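# Fold the sock's toe back onto its foot

## Task

Turn the toe end of the sock back over itself so that it rests on top of the foot or heel section; dropping the folded flap so it settles there is allowed. Then open the grippers and pull the arms away. The fold only counts if it stays in place with no part of the robot holding it.

## Robot and tools

Robot: two six-joint arms with parallel grippers, named left_arm and right_arm. The names do not refer to image sides. left_arm sits on the +y side with its base at about (+0.005, +0.273, +0.018) m, and right_arm's base is at about (+0.006, -0.274, +0.014) m.

Scene frame: the origin is at table-top height, midway between the arms, a little behind the table's near edge. +x points out across the table, +z points up and +y points toward left_arm. Gripper positions in results use this frame and are in metres. The reported hand position can drift from the true one, more so at long reach. Each gripper's fingers extend along its own +z and close along its own y. The reported end-effector point lies between the finger pads, just under 1 cm behind the tips.

Joint order, used everywhere: waist (joint1), shoulder (joint2), elbow (joint3), wrist pitch (joint4), wrist yaw (joint5), wrist roll (joint6). Stated ranges in rad: waist -2.618 to 3.054, shoulder 0.000 to 3.142, elbow 0.000 to 3.142, wrist pitch -1.571 to 1.571, wrist yaw -1.571 to 1.571, wrist roll -2.094 to 2.094. The true ends can differ by up to 0.036 rad either way.

Row format: 14 numbers, each in [-1, 1], in one flat list that always covers both arms. The first 7 are left_arm: six joint displacements in the order above, then the gripper opening. The last 7 are the same for right_arm. Joint values are scaled offsets, not angles. 1.0 equals 1.202 rad for the waist, 1.258 for the shoulder, 1.238 for the elbow, 2.073 for wrist pitch, and 2.022 for wrist yaw and wrist roll. The opening is absolute, not an offset: +1 is fully open and -1 is closed.

execute_actions(actions): a list of actions, carried out in sequence. Each action is a table of 1 to 15 rows. Each row is one control step of 1/30 s. If a table has fewer than 15 rows, its last row repeats until 15 steps have passed. Within one action, every row's displacements are measured from the joint angles at the start of that action, not from the previous row. For the first action, that start is the last reported state. An empty list only returns the current state and images. An action is rejected for both arms if it would send a joint more than 0.036 rad beyond its range. A malformed action, or a bad first action, rejects the whole call and nothing moves.

move(target, speed, blocking): target is one 14-number row. Its displacements are counted from the Joint positions in the latest result that shows them. All joints follow paths that finish together, so the hand usually moves along a curve. speed, in rad/s, is the top speed of the joint with the farthest to go: 0.01 to 2, default 0.5. Paths run between 0.5 and 10 s and are cut short after 10 s. They do not avoid objects or the other arm. The opening values are sent at the start. With blocking=false, the result comes back after 0.5 s while the arm keeps moving. Until a result shows the move has ended, call wait or stop before sending anything else. The result adds a move: line. It gives the ending (done, off_target, moving, held, fault), limits=held or limits=none, and each arm's joint farthest from its target. Faster moves and targets set deeper past a contact press harder.

wait(seconds): 0 to 10. The arms hold their last command, and any running move carries on. stop(): brakes a running move. Braking needs some room, more after a fast move, and the fingers keep going. zoom_image(camera, region): region is [x0, y0, x1, y1] in pixels, at most 504 by 504, with (0,0) at the top-left. Cameras, each 504x504: cam_head_left, cam_head_right, cam_high, cam_low, cam_left_wrist, cam_right_wrist. Calibration (K, distortion, T_world_to_cam) is available for projecting scene points into images, but it may be off by a couple of degrees and millimetres. read_manual(section) only returns licence text. finished_scene(scene) ends the current scene; pass its number. It cannot be undone.

Reading results: the state line gives each gripper's position and quat_wxyz. Joint positions and Joint velocities give each arm's six joints in rad and rad/s, plus the finger gap in m (0.087 m when fully open). Joint targets shows where the joints are currently being driven. grip_measured is the measured opening on the command scale, accurate to about 1 mm. Torques are rough, with offset and noise. Step readings list joint angles at some steps, and HELD marks steps where an arm was held back. "joint sent to its limit" means a joint was stopped at its end. "joint command not followed" means the clearance check changed targets. MOTOR HOT warns from 75 °C. OVER-TEMPERATURE FAULT or FAULT lines mean an arm was stopped.

Motion behaviour: per step, each joint target stays within a set lead of the measured angle: waist 0.202, shoulder 0.258, elbow 0.238, wrist pitch 0.573, yaw and roll 0.522 rad. Targets are also scaled back if the hand would jump more than 70 mm. Large changes therefore take several actions, and unfinished motion may need to be sent again. Friction can leave a joint up to about 0.031 rad short, and smaller commands may not move it at all. The robot holds the last command while replies are being written.

Gripping: to hold cloth, command an opening roughly 0.02 below grip_measured. A smaller margin gives a lighter grip. Each pad can push about 20 N, and fast closes squeeze harder.

Avoid: collisions or hard pressing between the two arms, which can end the scene. The bar and plate near the bases can stand up to 3 cm above the table, with no warning before contact. Also avoid dropping, slamming or shoving objects, and holding loads long enough to overheat motors. At 90 °C an arm stops for 10 s, and at 100 °C it goes limp and falls. Finish with the grippers open and the arms clear of the sock.

Each tool is called by a JSON object that holds its "name" and its "arguments", one argument or row to a line.

## Session

{"name": "execute_actions", "arguments": {
  "actions": []
}}

Scene clock: 0.00 s.
left_arm: end_effector_position=(+0.3834, +0.2835, +0.3816) grip_measured=+1.000 end_effector_quat_wxyz=(+0.712, -0.012, +0.702, +0.015) | right_arm: end_effector_position=(+0.3933, -0.2726, +0.3658) grip_measured=+0.999 end_effector_quat_wxyz=(+0.702, +0.007, +0.712, +0.003)
Joint names: [waist, shoulder, elbow, wrist pitch, wrist yaw, wrist roll]
Joint positions: left_arm=[ 0.004  1.033  1.04   0.006 -0.014  0.002  0.087] | right_arm=[-0.003  1.039  1.032  0.009  0.015  0.014  0.087]
Joint velocities: left_arm=[ 0.002 -0.017 -0.022  0.007 -0.051 -0.007  0.   ] | right_arm=[ 0.002 -0.002  0.007 -0.037  0.022  0.007  0.001]
Joint torques (N m, as the arm reports them, + toward a larger angle): no reading
Motor temperatures (°C, as the motors report them): left_arm=[26 29 35 37 28 27] | right_arm=[26 32 29 28 27 26]
Joint targets: left_arm=[0.004 1.033 1.040 0.006 -0.014 0.002] | right_arm=[-0.003 1.039 1.032 0.009 0.015 0.014]

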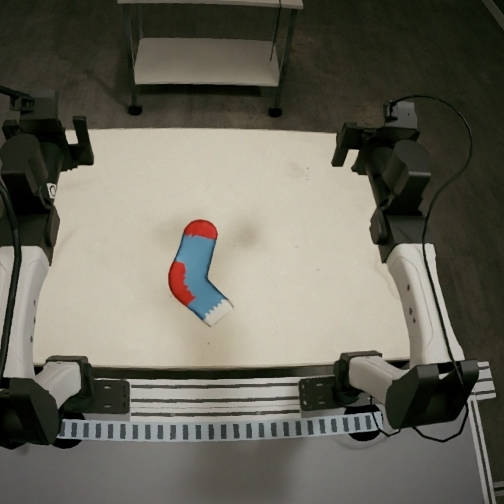

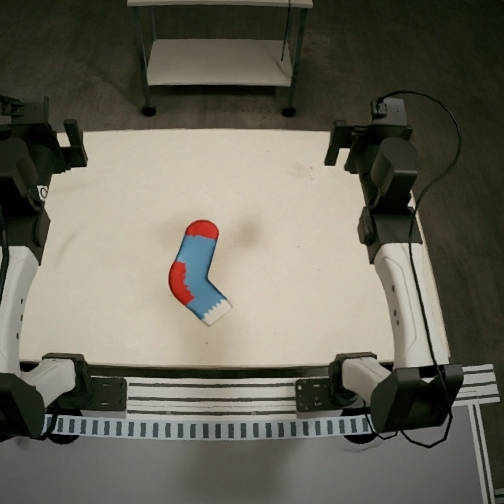

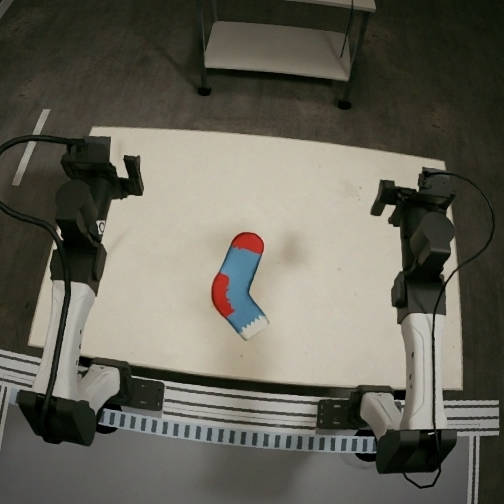

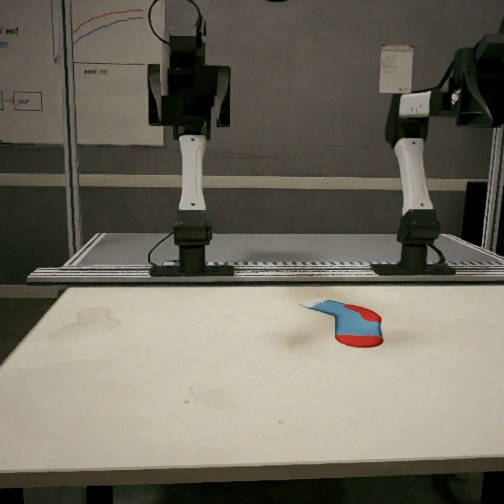

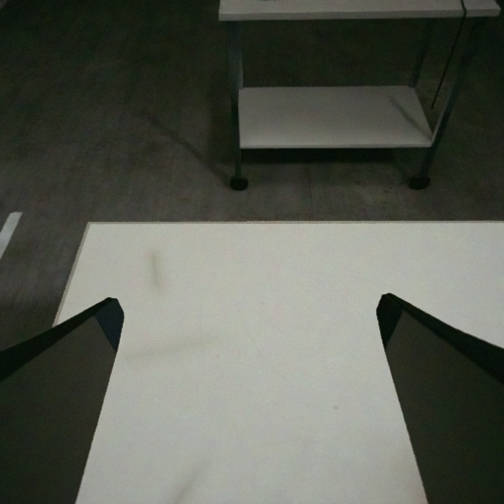

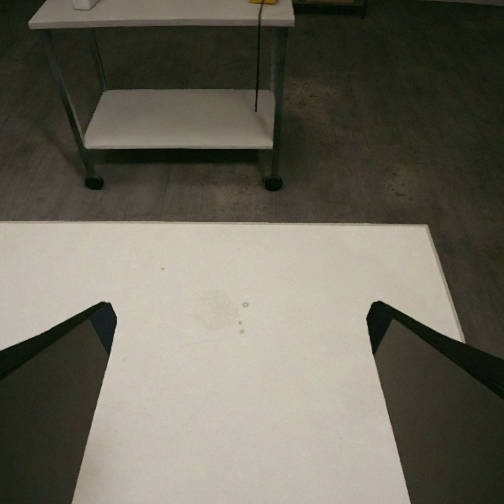

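{"name": "move", "arguments": {
  "target": [-0.468,1,0.765,-0.425,0.007,0,0.9,0,0,0,0,0,0,1],
  "speed": 1.0
}}

{"name": "move", "arguments": {
  "target": [0,0.075,0,0,0,0,0.9,0,0,0,0,0,0,1],
  "speed": 0.2
}}

Scene clock: 10.30 s.
left_arm: end_effector_position=(+0.4379, +0.0118, +0.0683) grip_measured=+0.900 end_effector_quat_wxyz=(+0.196, +0.263, +0.943, -0.053) | right_arm: end_effector_position=(+0.3933, -0.2726, +0.3658) grip_measured=+0.999 end_effector_quat_wxyz=(+0.702, +0.007, +0.712, +0.003)
Joint names: [waist, shoulder, elbow, wrist pitch, wrist yaw, wrist roll]
Joint positions: left_arm=[-0.563  2.284  1.976 -0.853 -0.002  0.002  0.083] | right_arm=[-0.003  1.039  1.032  0.009  0.015  0.014  0.087]
Joint velocities: left_arm=[ 0.007  0.012  0.012 -0.022 -0.037 -0.037 -0.001] | right_arm=[-0.002 -0.002 -0.012 -0.007  0.037 -0.022  0.002]
Joint torques (N m, as the arm reports them, + toward a larger angle): left_arm=[  0.5  -12.8   10.02   0.89  -0.05   0.05] | right_arm=[-0.01 -2.88  8.57  1.64  0.02  0.16]
Motor temperatures (°C, as the motors report them): left_arm=[26 30 38 40 28 27] | right_arm=[26 32 31 30 27 26]
Joint targets: left_arm=[-0.559 2.291 1.986 -0.875 -0.000 0.002] | right_arm=[-0.003 1.039 1.032 0.009 0.015 0.014]
move: off_target (left_arm); limits=none; left_arm: farthest joint: the wrist pitch, 0.022 radians from its target (0.881 radians at the start); right_arm: farthest joint: the waist, 0.000 radians from its target (0.000 radians at the start)
camera_calibration (this result's frames):
cam_left_wrist: T_world_to_cam=[[-0.530338, -0.847777, -0.0041277, 0.23892], [-0.754763, 0.469923, 0.457718, 0.312603], [-0.386103, 0.245861, -0.889088, 0.368485], [0, 0, 0, 1]] pos_world=[0.504922, -0.0349445, 0.185518]

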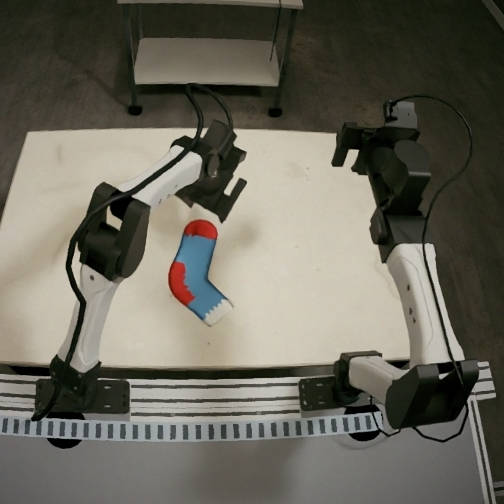

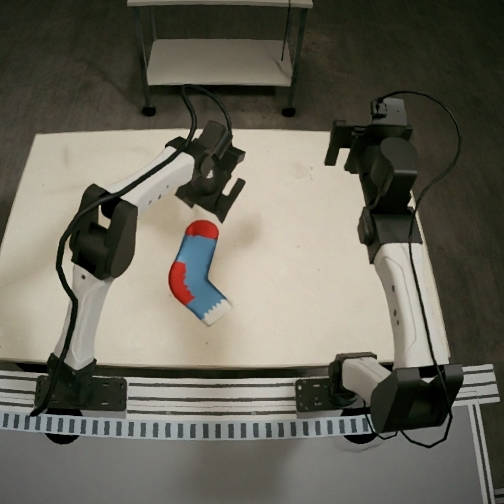

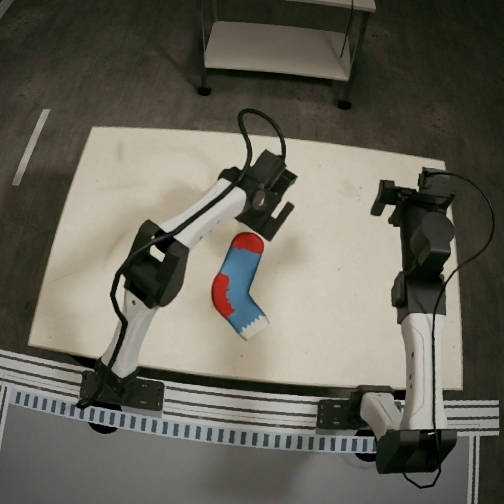

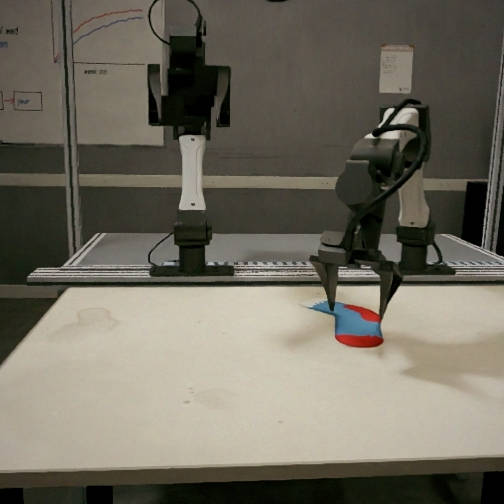

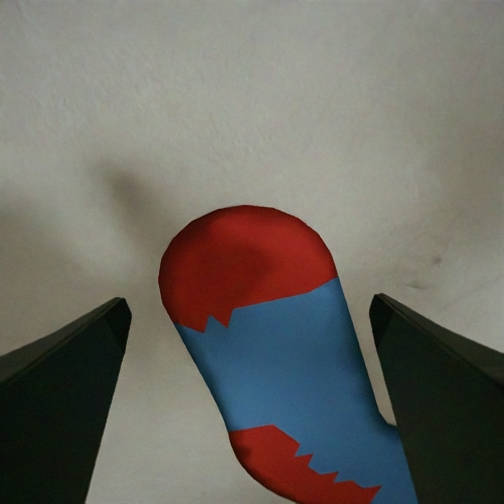

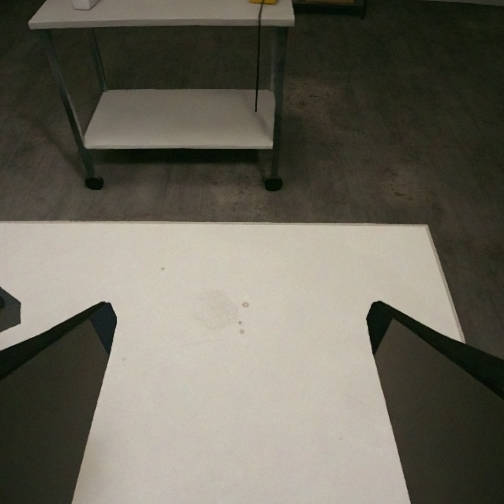

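Scene clock: 11.13 s.
left_arm: end_effector_position=(+0.4327, +0.0150, +0.0307) grip_measured=+0.900 end_effector_quat_wxyz=(+0.160, +0.265, +0.950, -0.042) | right_arm: end_effector_position=(+0.3933, -0.2726, +0.3658) grip_measured=+0.999 end_effector_quat_wxyz=(+0.702, +0.007, +0.712, +0.003)
Joint names: [waist, shoulder, elbow, wrist pitch, wrist yaw, wrist roll]
Joint positions: left_arm=[-0.563  2.363  1.976 -0.852 -0.002  0.002  0.083] | right_arm=[-0.003  1.039  1.032  0.009  0.015  0.014  0.087]
Joint velocities: left_arm=[ 0.002 -0.002  0.002 -0.007 -0.066 -0.022  0.001] | right_arm=[-0.012  0.007 -0.002 -0.037 -0.007 -0.007 -0.   ]
Joint torques (N m, as the arm reports them, + toward a larger angle): left_arm=[  0.18 -12.59   8.65   0.96  -0.1   -0.04] | right_arm=[-0.01 -2.88  8.57  1.64  0.02  0.16]
Motor temperatures (°C, as the motors report them): left_arm=[26 31 38 40 28 27] | right_arm=[26 32 31 30 27 26]
Joint targets: left_arm=[-0.563 2.379 1.976 -0.853 -0.002 0.002] | right_arm=[-0.003 1.039 1.032 0.009 0.015 0.014]
move: done; limits=none; left_arm: farthest joint: the shoulder, 0.016 radians from its target (0.094 radians at the start); right_arm: farthest joint: the waist, 0.000 radians from its target (0.000 radians at the start)
camera_calibration (this result's frames):
cam_left_wrist: T_world_to_cam=[[-0.530426, -0.847726, -0.0028571, 0.238744], [-0.722405, 0.450243, 0.524797, 0.30866], [-0.443598, 0.28043, -0.851223, 0.355382], [0, 0, 0, 1]] pos_world=[0.507261, -0.036242, 0.141207]

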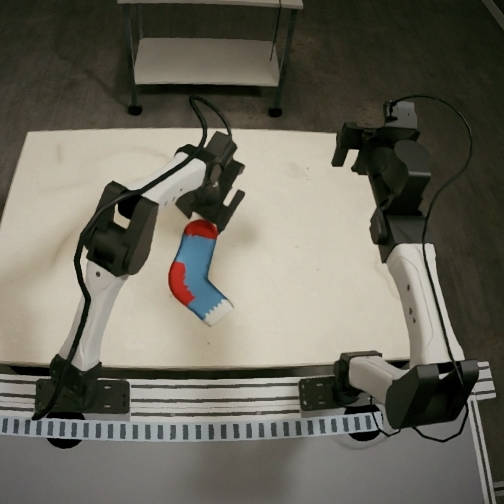

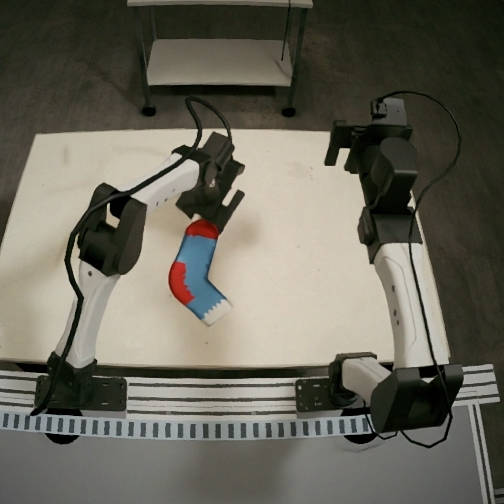

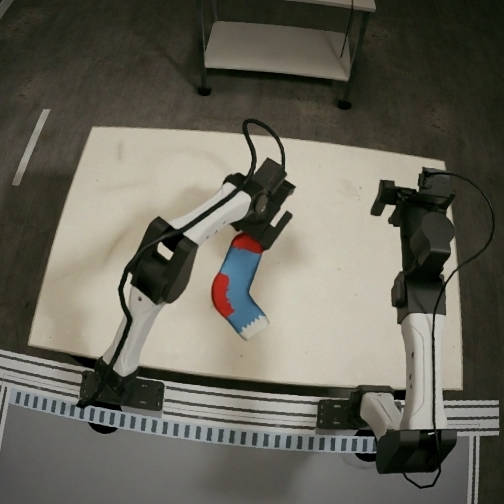

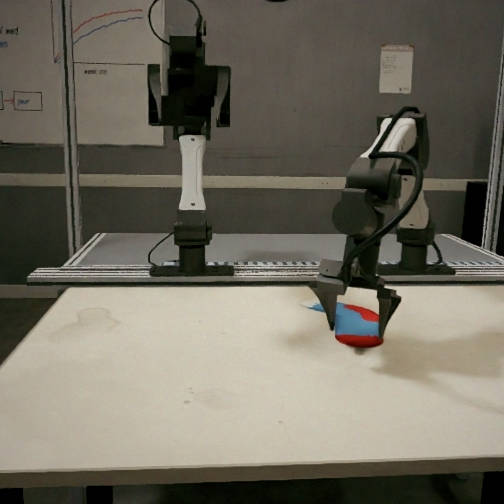

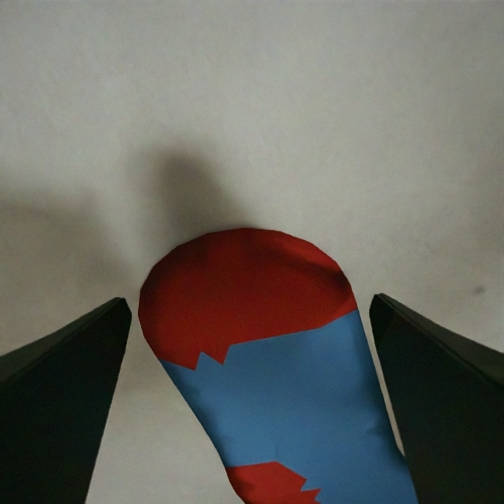

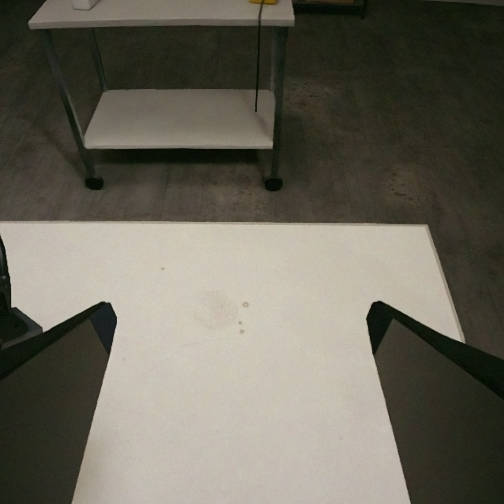

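{"name": "execute_actions", "arguments": {
  "actions": [
    [[0,0.016,0,0,0,0,0.9,0,0,0,0,0,0,1],[0,0.02,0,0,0,0,0.9,0,0,0,0,0,0,1],[0,0.024,0,0,0,0,0.9,0,0,0,0,0,0,1],[0,0.028,0,0,0,0,0.9,0,0,0,0,0,0,1],[0,0.032,0,0,0,0,0.9,0,0,0,0,0,0,1],[0,0.036,0,0,0,0,0.9,0,0,0,0,0,0,1],[0,0.04,0,0,0,0,0.9,0,0,0,0,0,0,1],[0,0.044,0,0,0,0,0.9,0,0,0,0,0,0,1],[0,0.048,0,0,0,0,0.9,0,0,0,0,0,0,1],[0,0.051,0,0,0,0,0.9,0,0,0,0,0,0,1]],
    [[0,0.025,-0.01,0,0,0,0.8,0,0,0,0,0,0,1],[0,0.025,-0.01,0,0,0,0.7,0,0,0,0,0,0,1],[0,0.025,-0.01,0,0,0,0.6,0,0,0,0,0,0,1],[0,0.025,-0.01,0,0,0,0.5,0,0,0,0,0,0,1],[0,0.025,-0.01,0,0,0,0.4,0,0,0,0,0,0,1],[0,0.025,-0.01,0,0,0,0.3,0,0,0,0,0,0,1],[0,0.025,-0.01,0,0,0,0.2,0,0,0,0,0,0,1],[0,0.025,-0.01,0,0,0,0.1,0,0,0,0,0,0,1],[0,0.025,-0.01,0,0,0,0,0,0,0,0,0,0,1]],
    [[0,0.025,-0.01,0,0,0,-0.1,0,0,0,0,0,0,1],[0,0.025,-0.01,0,0,0,-0.2,0,0,0,0,0,0,1],[0,0.025,-0.01,0,0,0,-0.3,0,0,0,0,0,0,1],[0,0.025,-0.01,0,0,0,-0.4,0,0,0,0,0,0,1],[0,0.025,-0.01,0,0,0,-0.5,0,0,0,0,0,0,1],[0,0.025,-0.01,0,0,0,-0.6,0,0,0,0,0,0,1],[0,0.025,-0.01,0,0,0,-0.7,0,0,0,0,0,0,1],[0,0.025,-0.01,0,0,0,-0.8,0,0,0,0,0,0,1],[0,0.025,-0.01,0,0,0,-0.88,0,0,0,0,0,0,1],[0,0.025,-0.01,0,0,0,-0.94,0,0,0,0,0,0,1]]
  ]
}}

Scene clock: 27.17 s.
left_arm: end_effector_position=(+0.4328, +0.0171, +0.0180) grip_measured=-0.908 end_effector_quat_wxyz=(+0.151, +0.266, +0.951, -0.035) | right_arm: end_effector_position=(+0.3933, -0.2726, +0.3658) grip_measured=+0.999 end_effector_quat_wxyz=(+0.702, +0.007, +0.712, +0.003)
Joint names: [waist, shoulder, elbow, wrist pitch, wrist yaw, wrist roll]
Joint positions: left_arm=[-0.562  2.391  1.979 -0.847 -0.011  0.004  0.004] | right_arm=[-0.003  1.039  1.032  0.009  0.015  0.014  0.087]
Joint velocities: left_arm=[ 0.002 -0.017 -0.022 -0.007  0.11  -0.022 -0.   ] | right_arm=[ 0.002  0.007  0.012  0.037 -0.007  0.037 -0.   ]
Joint torques (N m, as the arm reports them, + toward a larger angle): left_arm=[  0.29 -11.14   7.33   0.95  -0.09   0.04] | right_arm=[ 0.   -2.88  8.56  1.64  0.02  0.16]
Motor temperatures (°C, as the motors report them): left_arm=[26 39 39 39 28 27] | right_arm=[26 31 32 31 27 26]
Joint targets: left_arm=[-0.562 2.423 1.966 -0.847 -0.010 0.004] | right_arm=[-0.003 1.039 1.032 0.009 0.015 0.014]
Step readings (joint positions; steps 1 to 15: 1st action; 16 to 30: 2nd action; 31 to 45: 3rd action):
0: left_arm=[-0.563 2.363 1.976 -0.852 -0.002 0.002] | right_arm=[-0.003 1.039 1.032 0.009 0.015 0.014]
1: left_arm=[-0.563 2.363 1.976 -0.852 -0.002 0.002] | right_arm=[-0.003 1.039 1.032 0.009 0.015 0.014]
2: left_arm=[-0.563 2.363 1.976 -0.852 -0.002 0.002] | right_arm=[-0.003 1.039 1.032 0.009 0.015 0.014]
4: left_arm=[-0.563 2.364 1.976 -0.852 -0.002 0.002] | right_arm=[-0.003 1.039 1.032 0.009 0.015 0.014]
8: left_arm=[-0.563 2.378 1.976 -0.852 -0.002 0.002] | right_arm=[-0.003 1.039 1.032 0.009 0.015 0.014]
15: left_arm=[-0.563 2.391 1.979 -0.849 -0.003 0.003] | right_arm=[-0.003 1.039 1.032 0.009 0.015 0.014]
16: left_arm=[-0.563 2.391 1.979 -0.849 -0.004 0.003] | right_arm=[-0.003 1.039 1.032 0.009 0.015 0.014]
17: left_arm=[-0.563 2.391 1.979 -0.848 -0.010 0.004] | right_arm=[-0.003 1.039 1.032 0.009 0.015 0.014]
19: left_arm=[-0.562 2.391 1.979 -0.847 -0.010 0.004] | right_arm=[-0.003 1.039 1.032 0.009 0.015 0.014]
23: left_arm=[-0.562 2.391 1.979 -0.847 -0.010 0.004] | right_arm=[-0.003 1.039 1.032 0.009 0.015 0.014]
30: left_arm=[-0.562 2.391 1.979 -0.847 -0.010 0.004] | right_arm=[-0.003 1.039 1.032 0.009 0.015 0.014]
31: left_arm=[-0.562 2.391 1.979 -0.847 -0.011 0.004] | right_arm=[-0.003 1.039 1.032 0.009 0.015 0.014]
32: left_arm=[-0.562 2.391 1.979 -0.847 -0.011 0.004] | right_arm=[-0.003 1.039 1.032 0.009 0.015 0.014]
34: left_arm=[-0.562 2.391 1.979 -0.847 -0.011 0.004] | right_arm=[-0.003 1.039 1.032 0.009 0.015 0.014]
38: left_arm=[-0.562 2.391 1.979 -0.847 -0.011 0.004] | right_arm=[-0.003 1.039 1.032 0.009 0.015 0.014]
45: Joint positions above
camera_calibration (this result's frames):
cam_left_wrist: T_world_to_cam=[[-0.52893, -0.848585, -0.0116907, 0.240105], [-0.716172, 0.43892, 0.54263, 0.311558], [-0.455336, 0.295386, -0.839891, 0.348692], [0, 0, 0, 1]] pos_world=[0.5089, -0.0359979, 0.12661]

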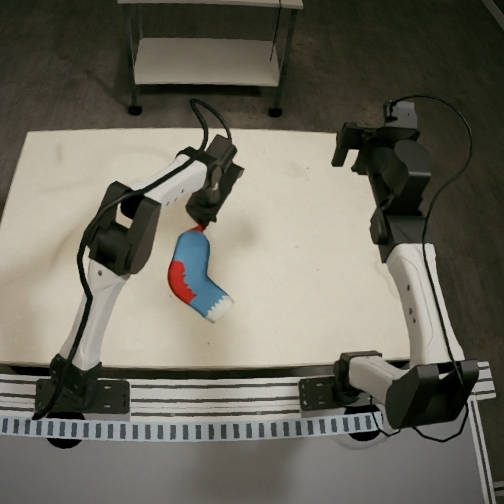

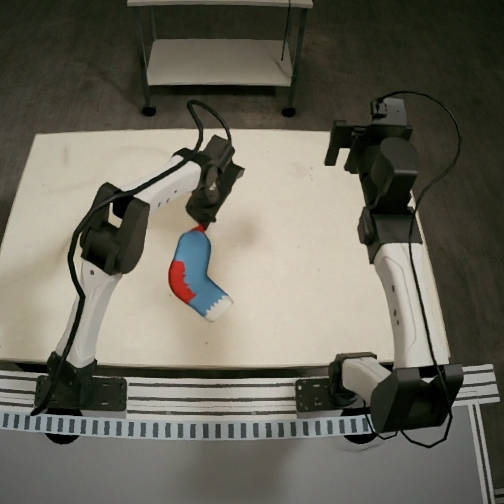

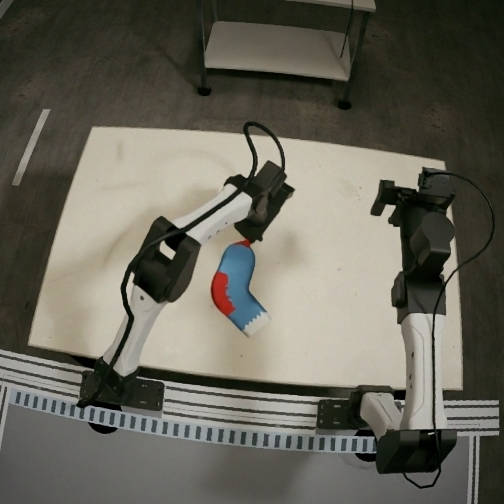

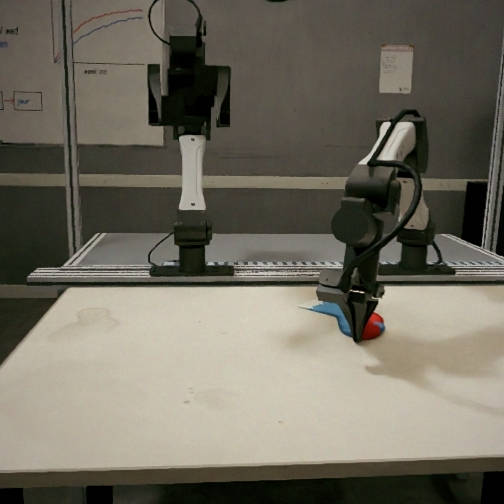

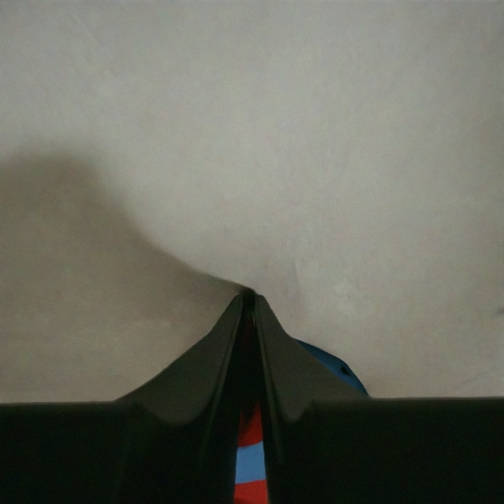

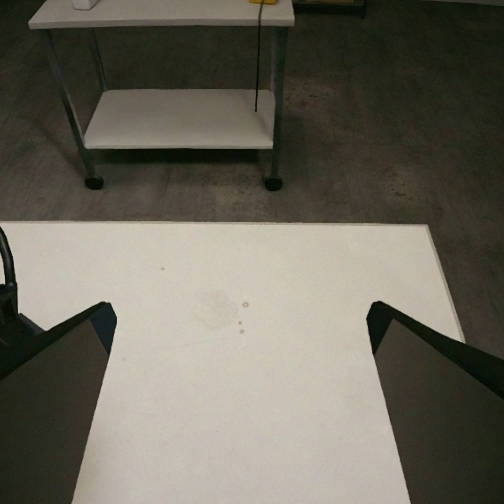

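{"name": "move", "arguments": {
  "target": [-0.027,-0.473,-0.755,0.43,0,0,-0.94,0,0,0,0,0,0,1],
  "speed": 0.7
}}

{"name": "move", "arguments": {
  "target": [-0.054,-0.028,-0.579,0.543,0,0,-0.94,0,0,0,0,0,0,1],
  "speed": 0.8
}}

{"name": "zoom_image", "arguments": {
  "camera": "cam_low",
  "region": [290,240,430,360]
}}

Scene clock: 40.47 s.
left_arm: end_effector_position=(+0.4008, +0.0233, +0.0768) grip_measured=-0.908 end_effector_quat_wxyz=(+0.410, +0.253, +0.869, -0.112) | right_arm: end_effector_position=(+0.3933, -0.2726, +0.3657) grip_measured=+0.999 end_effector_quat_wxyz=(+0.702, +0.007, +0.712, +0.003)
Joint names: [waist, shoulder, elbow, wrist pitch, wrist yaw, wrist roll]
Joint positions: left_arm=[-0.586  1.803  1.067  0.042 -0.011  0.004  0.004] | right_arm=[-0.003  1.039  1.032  0.008  0.015  0.014  0.087]
Joint velocities: left_arm=[-0.002 -0.012  0.007 -0.051  0.007 -0.007 -0.   ] | right_arm=[-0.007 -0.002 -0.007  0.007  0.051  0.051 -0.001]
Joint torques (N m, as the arm reports them, + toward a larger angle): left_arm=[-0.63 -9.8   6.54  1.72 -0.11  0.06] | right_arm=[-0.01 -2.88  8.57  1.64  0.01  0.16]
Motor temperatures (°C, as the motors report them): left_arm=[26 43 39 38 28 27] | right_arm=[26 31 33 32 27 26]
Joint targets: left_arm=[-0.595 1.796 1.044 0.044 -0.011 0.004] | right_arm=[-0.003 1.039 1.032 0.008 0.015 0.014]
move: off_target (left_arm); limits=none; left_arm: farthest joint: the elbow, 0.023 radians from its target (0.934 radians at the start); right_arm: farthest joint: the wrist pitch, 0.001 radians from its target (0.000 radians at the start)
camera_calibration (this result's frames):
cam_left_wrist: T_world_to_cam=[[-0.542533, -0.839833, -0.0183688, 0.2349], [-0.840026, 0.542493, 0.00752323, 0.342364], [0.00364667, 0.0195118, -0.999803, 0.216439], [0, 0, 0, 1]] pos_world=[0.414246, 0.00732386, 0.218135]
cam_right_wrist: T_world_to_cam=[[-0.0141364, -0.9999, -0.000245613, -0.271408], [-0.772816, 0.0110818, -0.634534, 0.562811], [0.634473, -0.00878019, -0.772895, 0.167848], [0, 0, 0, 1]] pos_world=[0.324618, -0.276144, 0.486785]

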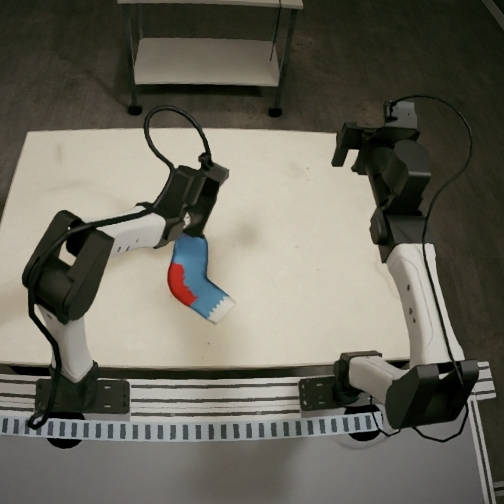

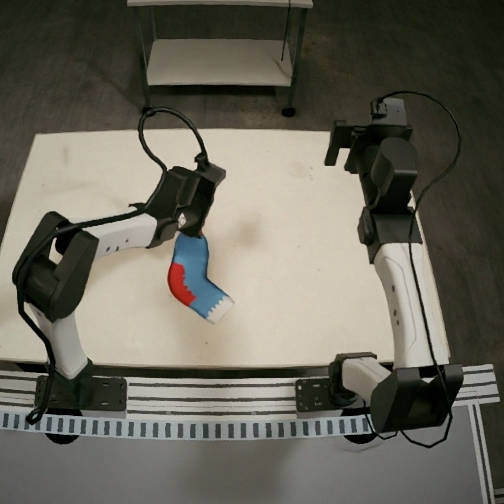

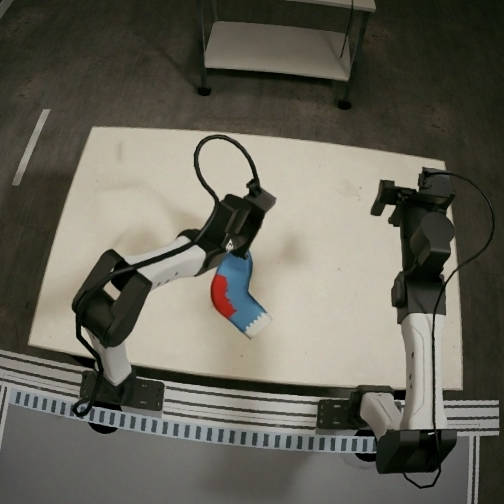

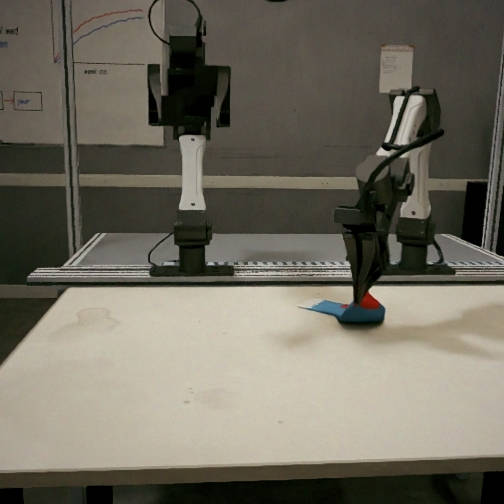

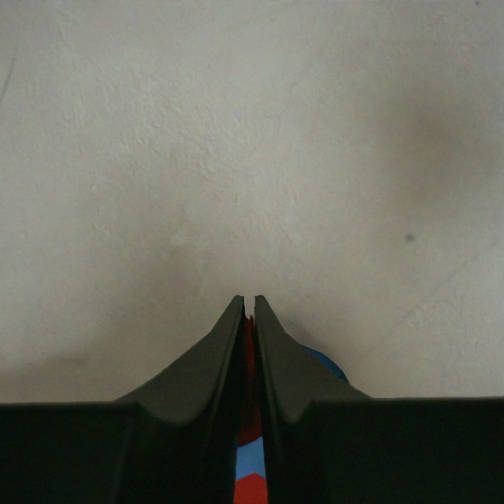

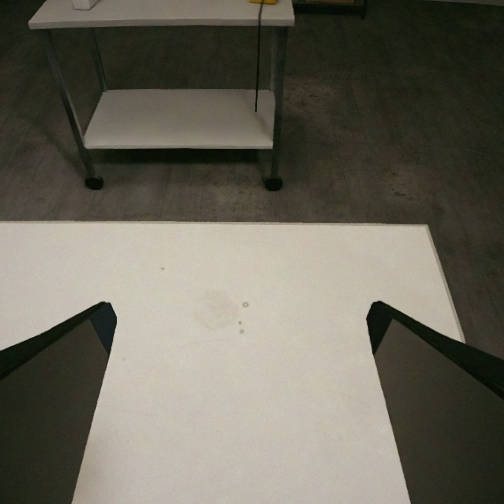

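Scene clock: 42.73 s.
left_arm: end_effector_position=(+0.3361, +0.0377, +0.0585) grip_measured=-0.908 end_effector_quat_wxyz=(+0.590, +0.239, +0.749, -0.183) | right_arm: end_effector_position=(+0.3933, -0.2726, +0.3657) grip_measured=+0.999 end_effector_quat_wxyz=(+0.702, +0.007, +0.712, +0.003)
Joint names: [waist, shoulder, elbow, wrist pitch, wrist yaw, wrist roll]
Joint positions: left_arm=[-0.642  1.777  0.37   1.169 -0.011  0.004  0.004] | right_arm=[-0.003  1.039  1.032  0.008  0.015  0.014  0.087]
Joint velocities: left_arm=[-0.022  0.002 -0.007 -0.007  0.007 -0.022 -0.001] | right_arm=[-0.017  0.017 -0.002  0.007 -0.022  0.022  0.001]
Joint torques (N m, as the arm reports them, + toward a larger angle): left_arm=[-0.41 -7.26  3.64  1.99 -0.11  0.03] | right_arm=[-0.01 -2.88  8.56  1.64  0.02  0.16]
Motor temperatures (°C, as the motors report them): left_arm=[26 42 39 39 28 27] | right_arm=[26 31 33 32 27 26]
Joint targets: left_arm=[-0.651 1.768 0.350 1.168 -0.011 0.004] | right_arm=[-0.003 1.039 1.032 0.008 0.015 0.014]
move: done; limits=none; left_arm: farthest joint: the elbow, 0.020 radians from its target (0.717 radians at the start); right_arm: farthest joint: the waist, 0.000 radians from its target (0.000 radians at the start)
camera_calibration (this result's frames):
cam_left_wrist: T_world_to_cam=[[-0.582016, -0.812928, -0.0201483, 0.223885], [-0.727803, 0.531803, -0.433, 0.268744], [0.362712, -0.237349, -0.901169, 0.0812801], [0, 0, 0, 1]] pos_world=[0.296416, 0.0583749, 0.194124]
cam_right_wrist: T_world_to_cam=[[-0.0141364, -0.9999, -0.000245613, -0.271408], [-0.772816, 0.0110818, -0.634534, 0.562811], [0.634473, -0.00878019, -0.772895, 0.167848], [0, 0, 0, 1]] pos_world=[0.324618, -0.276144, 0.486785]

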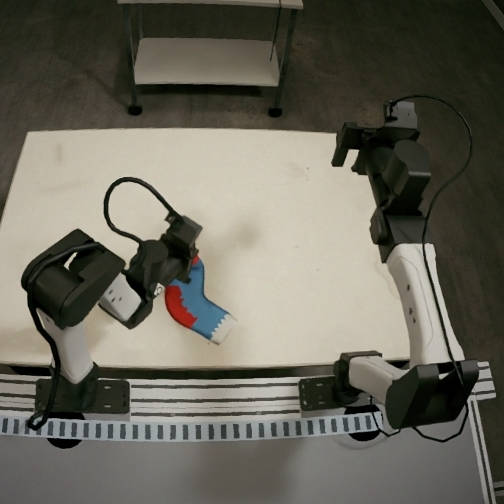

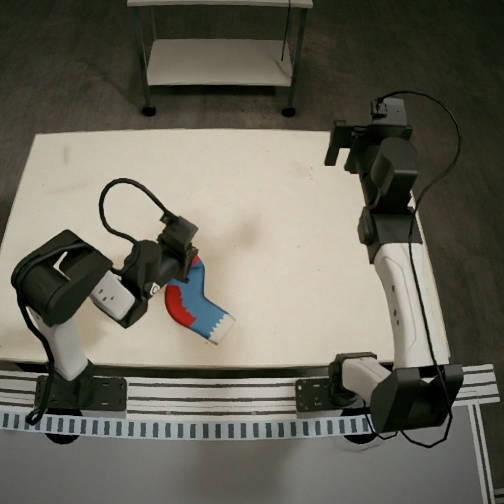

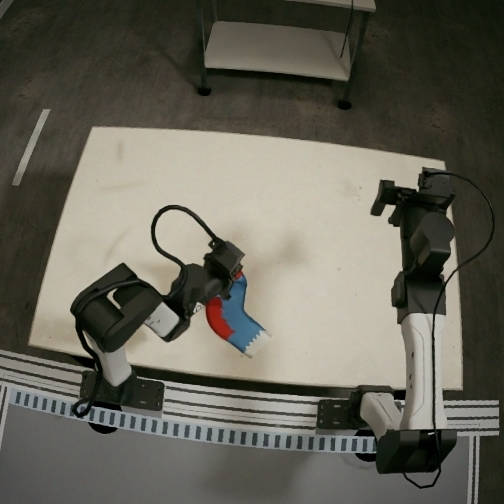

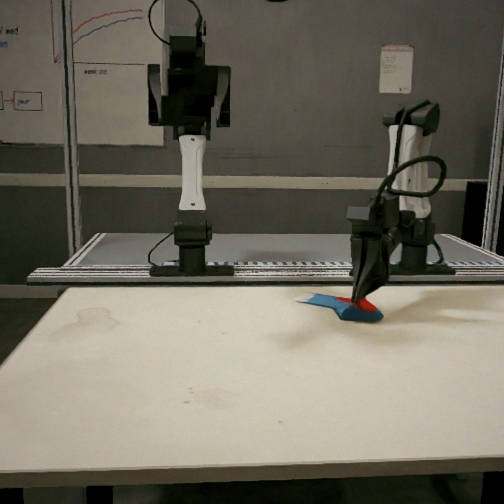

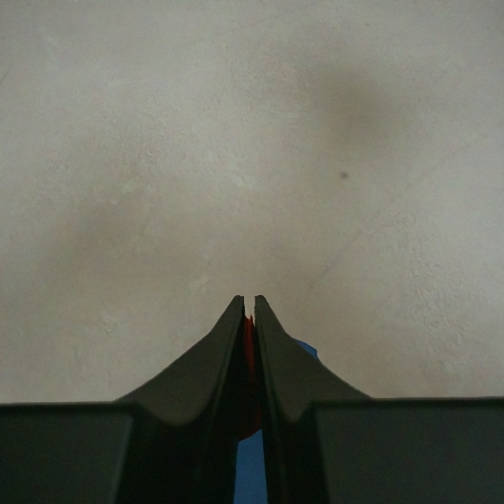

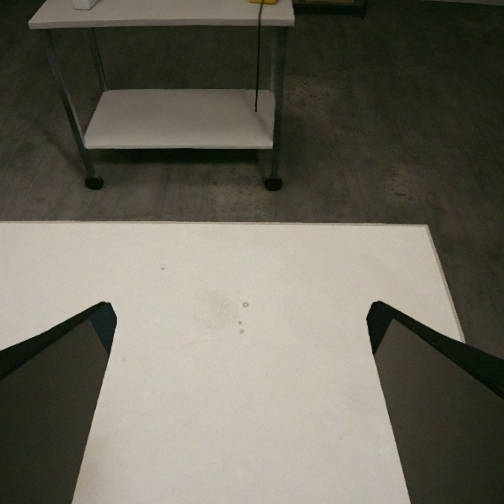

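Region (290, 240, 430, 360) of cam_low's 504x504 image, scaled by 3.600, with more detail than that image has; it fills the top 432 rows of this view, and the rest is white.

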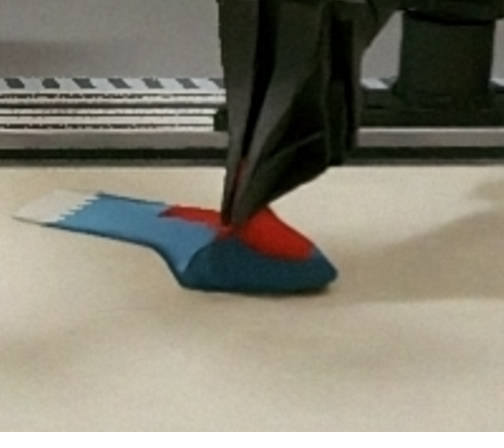

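{"name": "move", "arguments": {
  "target": [-0.042,-0.252,-0.119,-0.056,0,0,-0.94,0,0,0,0,0,0,1],
  "speed": 0.35
}}

{"name": "zoom_image", "arguments": {
  "camera": "cam_low",
  "region": [290,220,430,340]
}}

Scene clock: 51.77 s.
left_arm: end_effector_position=(+0.3006, +0.0439, +0.1061) grip_measured=-0.908 end_effector_quat_wxyz=(+0.620, +0.245, +0.716, -0.207) | right_arm: end_effector_position=(+0.3933, -0.2726, +0.3657) grip_measured=+0.999 end_effector_quat_wxyz=(+0.702, +0.007, +0.712, +0.003)
Joint names: [waist, shoulder, elbow, wrist pitch, wrist yaw, wrist roll]
Joint positions: left_arm=[-0.683  1.471  0.245  1.079 -0.011  0.004  0.004] | right_arm=[-0.003  1.039  1.032  0.008  0.015  0.014  0.087]
Joint velocities: left_arm=[ 0.012 -0.007 -0.012  0.037  0.007  0.037 -0.001] | right_arm=[-0.017  0.007 -0.007  0.022  0.066 -0.022  0.   ]
Joint torques (N m, as the arm reports them, + toward a larger angle): left_arm=[-0.46 -5.34  4.91  1.78 -0.06 -0.01] | right_arm=[ 0.   -2.89  8.57  1.64  0.02  0.16]
Motor temperatures (°C, as the motors report them): left_arm=[26 41 38 41 28 27] | right_arm=[26 31 33 33 27 26]
Joint targets: left_arm=[-0.692 1.460 0.223 1.053 -0.011 0.004] | right_arm=[-0.003 1.039 1.032 0.008 0.015 0.014]
move: off_target (left_arm); limits=none; left_arm: farthest joint: the wrist pitch, 0.026 radians from its target (0.116 radians at the start); right_arm: farthest joint: the waist, 0.000 radians from its target (0.000 radians at the start)
camera_calibration (this result's frames):
cam_left_wrist: T_world_to_cam=[[-0.614016, -0.789038, -0.0200785, 0.217772], [-0.670813, 0.535083, -0.513514, 0.251537], [0.415925, -0.301837, -0.857847, 0.120789], [0, 0, 0, 1]] pos_world=[0.252211, 0.0736961, 0.237159]
cam_right_wrist: T_world_to_cam=[[-0.0141364, -0.9999, -0.000245613, -0.271408], [-0.772816, 0.0110818, -0.634534, 0.562811], [0.634473, -0.00878019, -0.772895, 0.167848], [0, 0, 0, 1]] pos_world=[0.324618, -0.276144, 0.486785]

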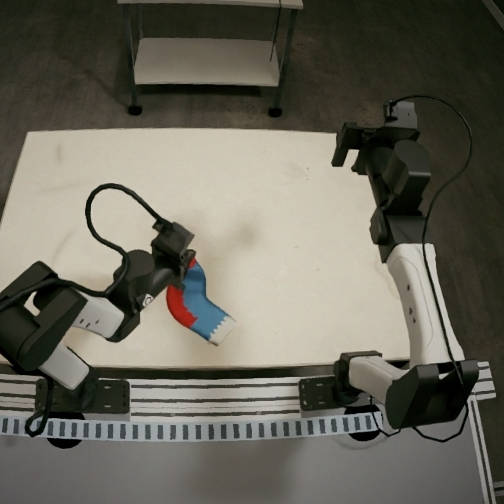

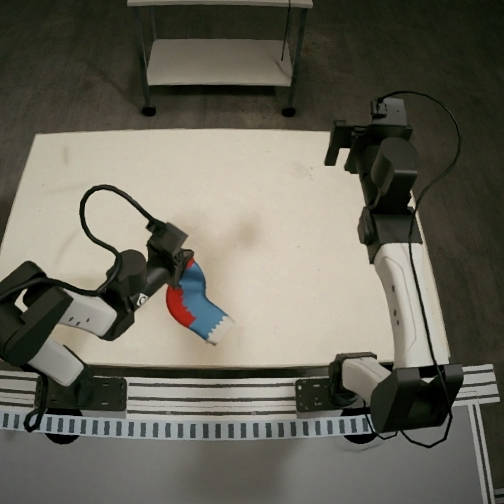

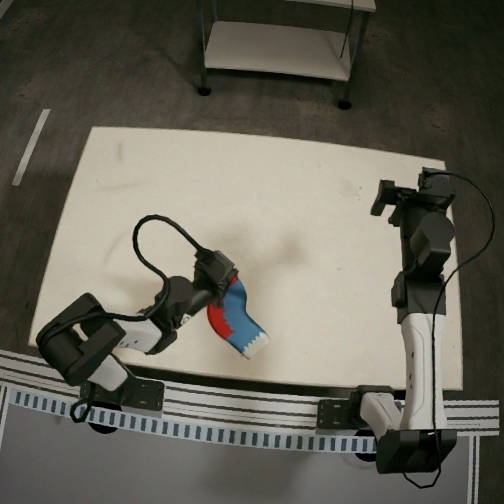

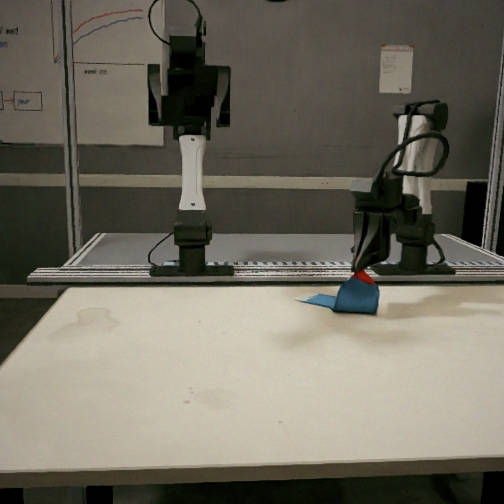

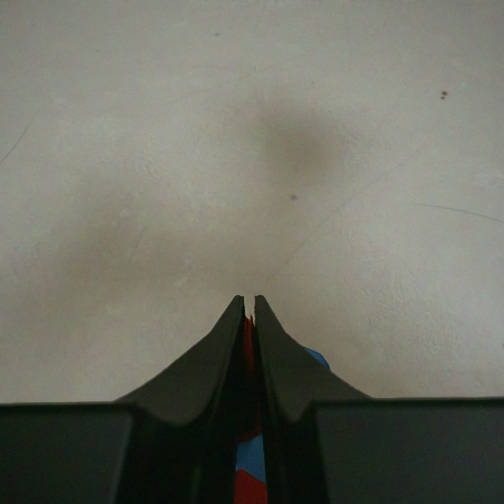

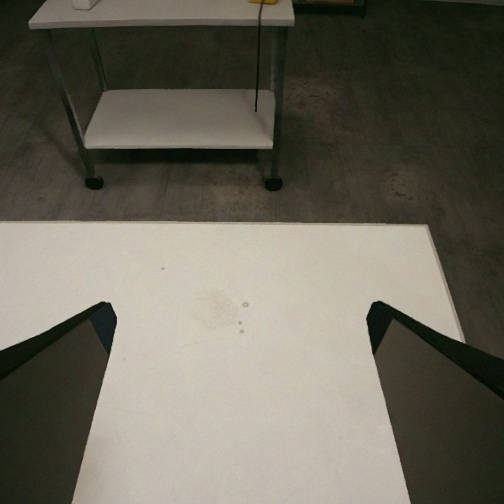

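Region (290, 220, 430, 340) of cam_low's 504x504 image, scaled by 3.600, with more detail than that image has; it fills the top 432 rows of this view, and the rest is white.

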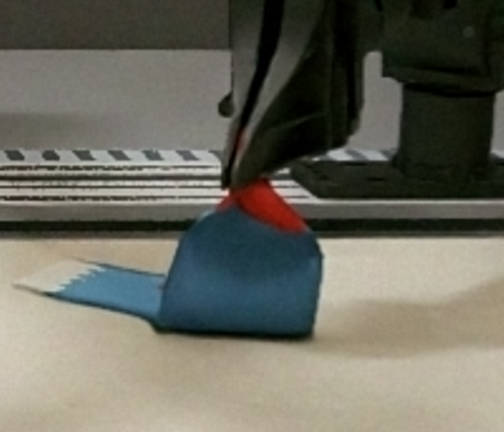

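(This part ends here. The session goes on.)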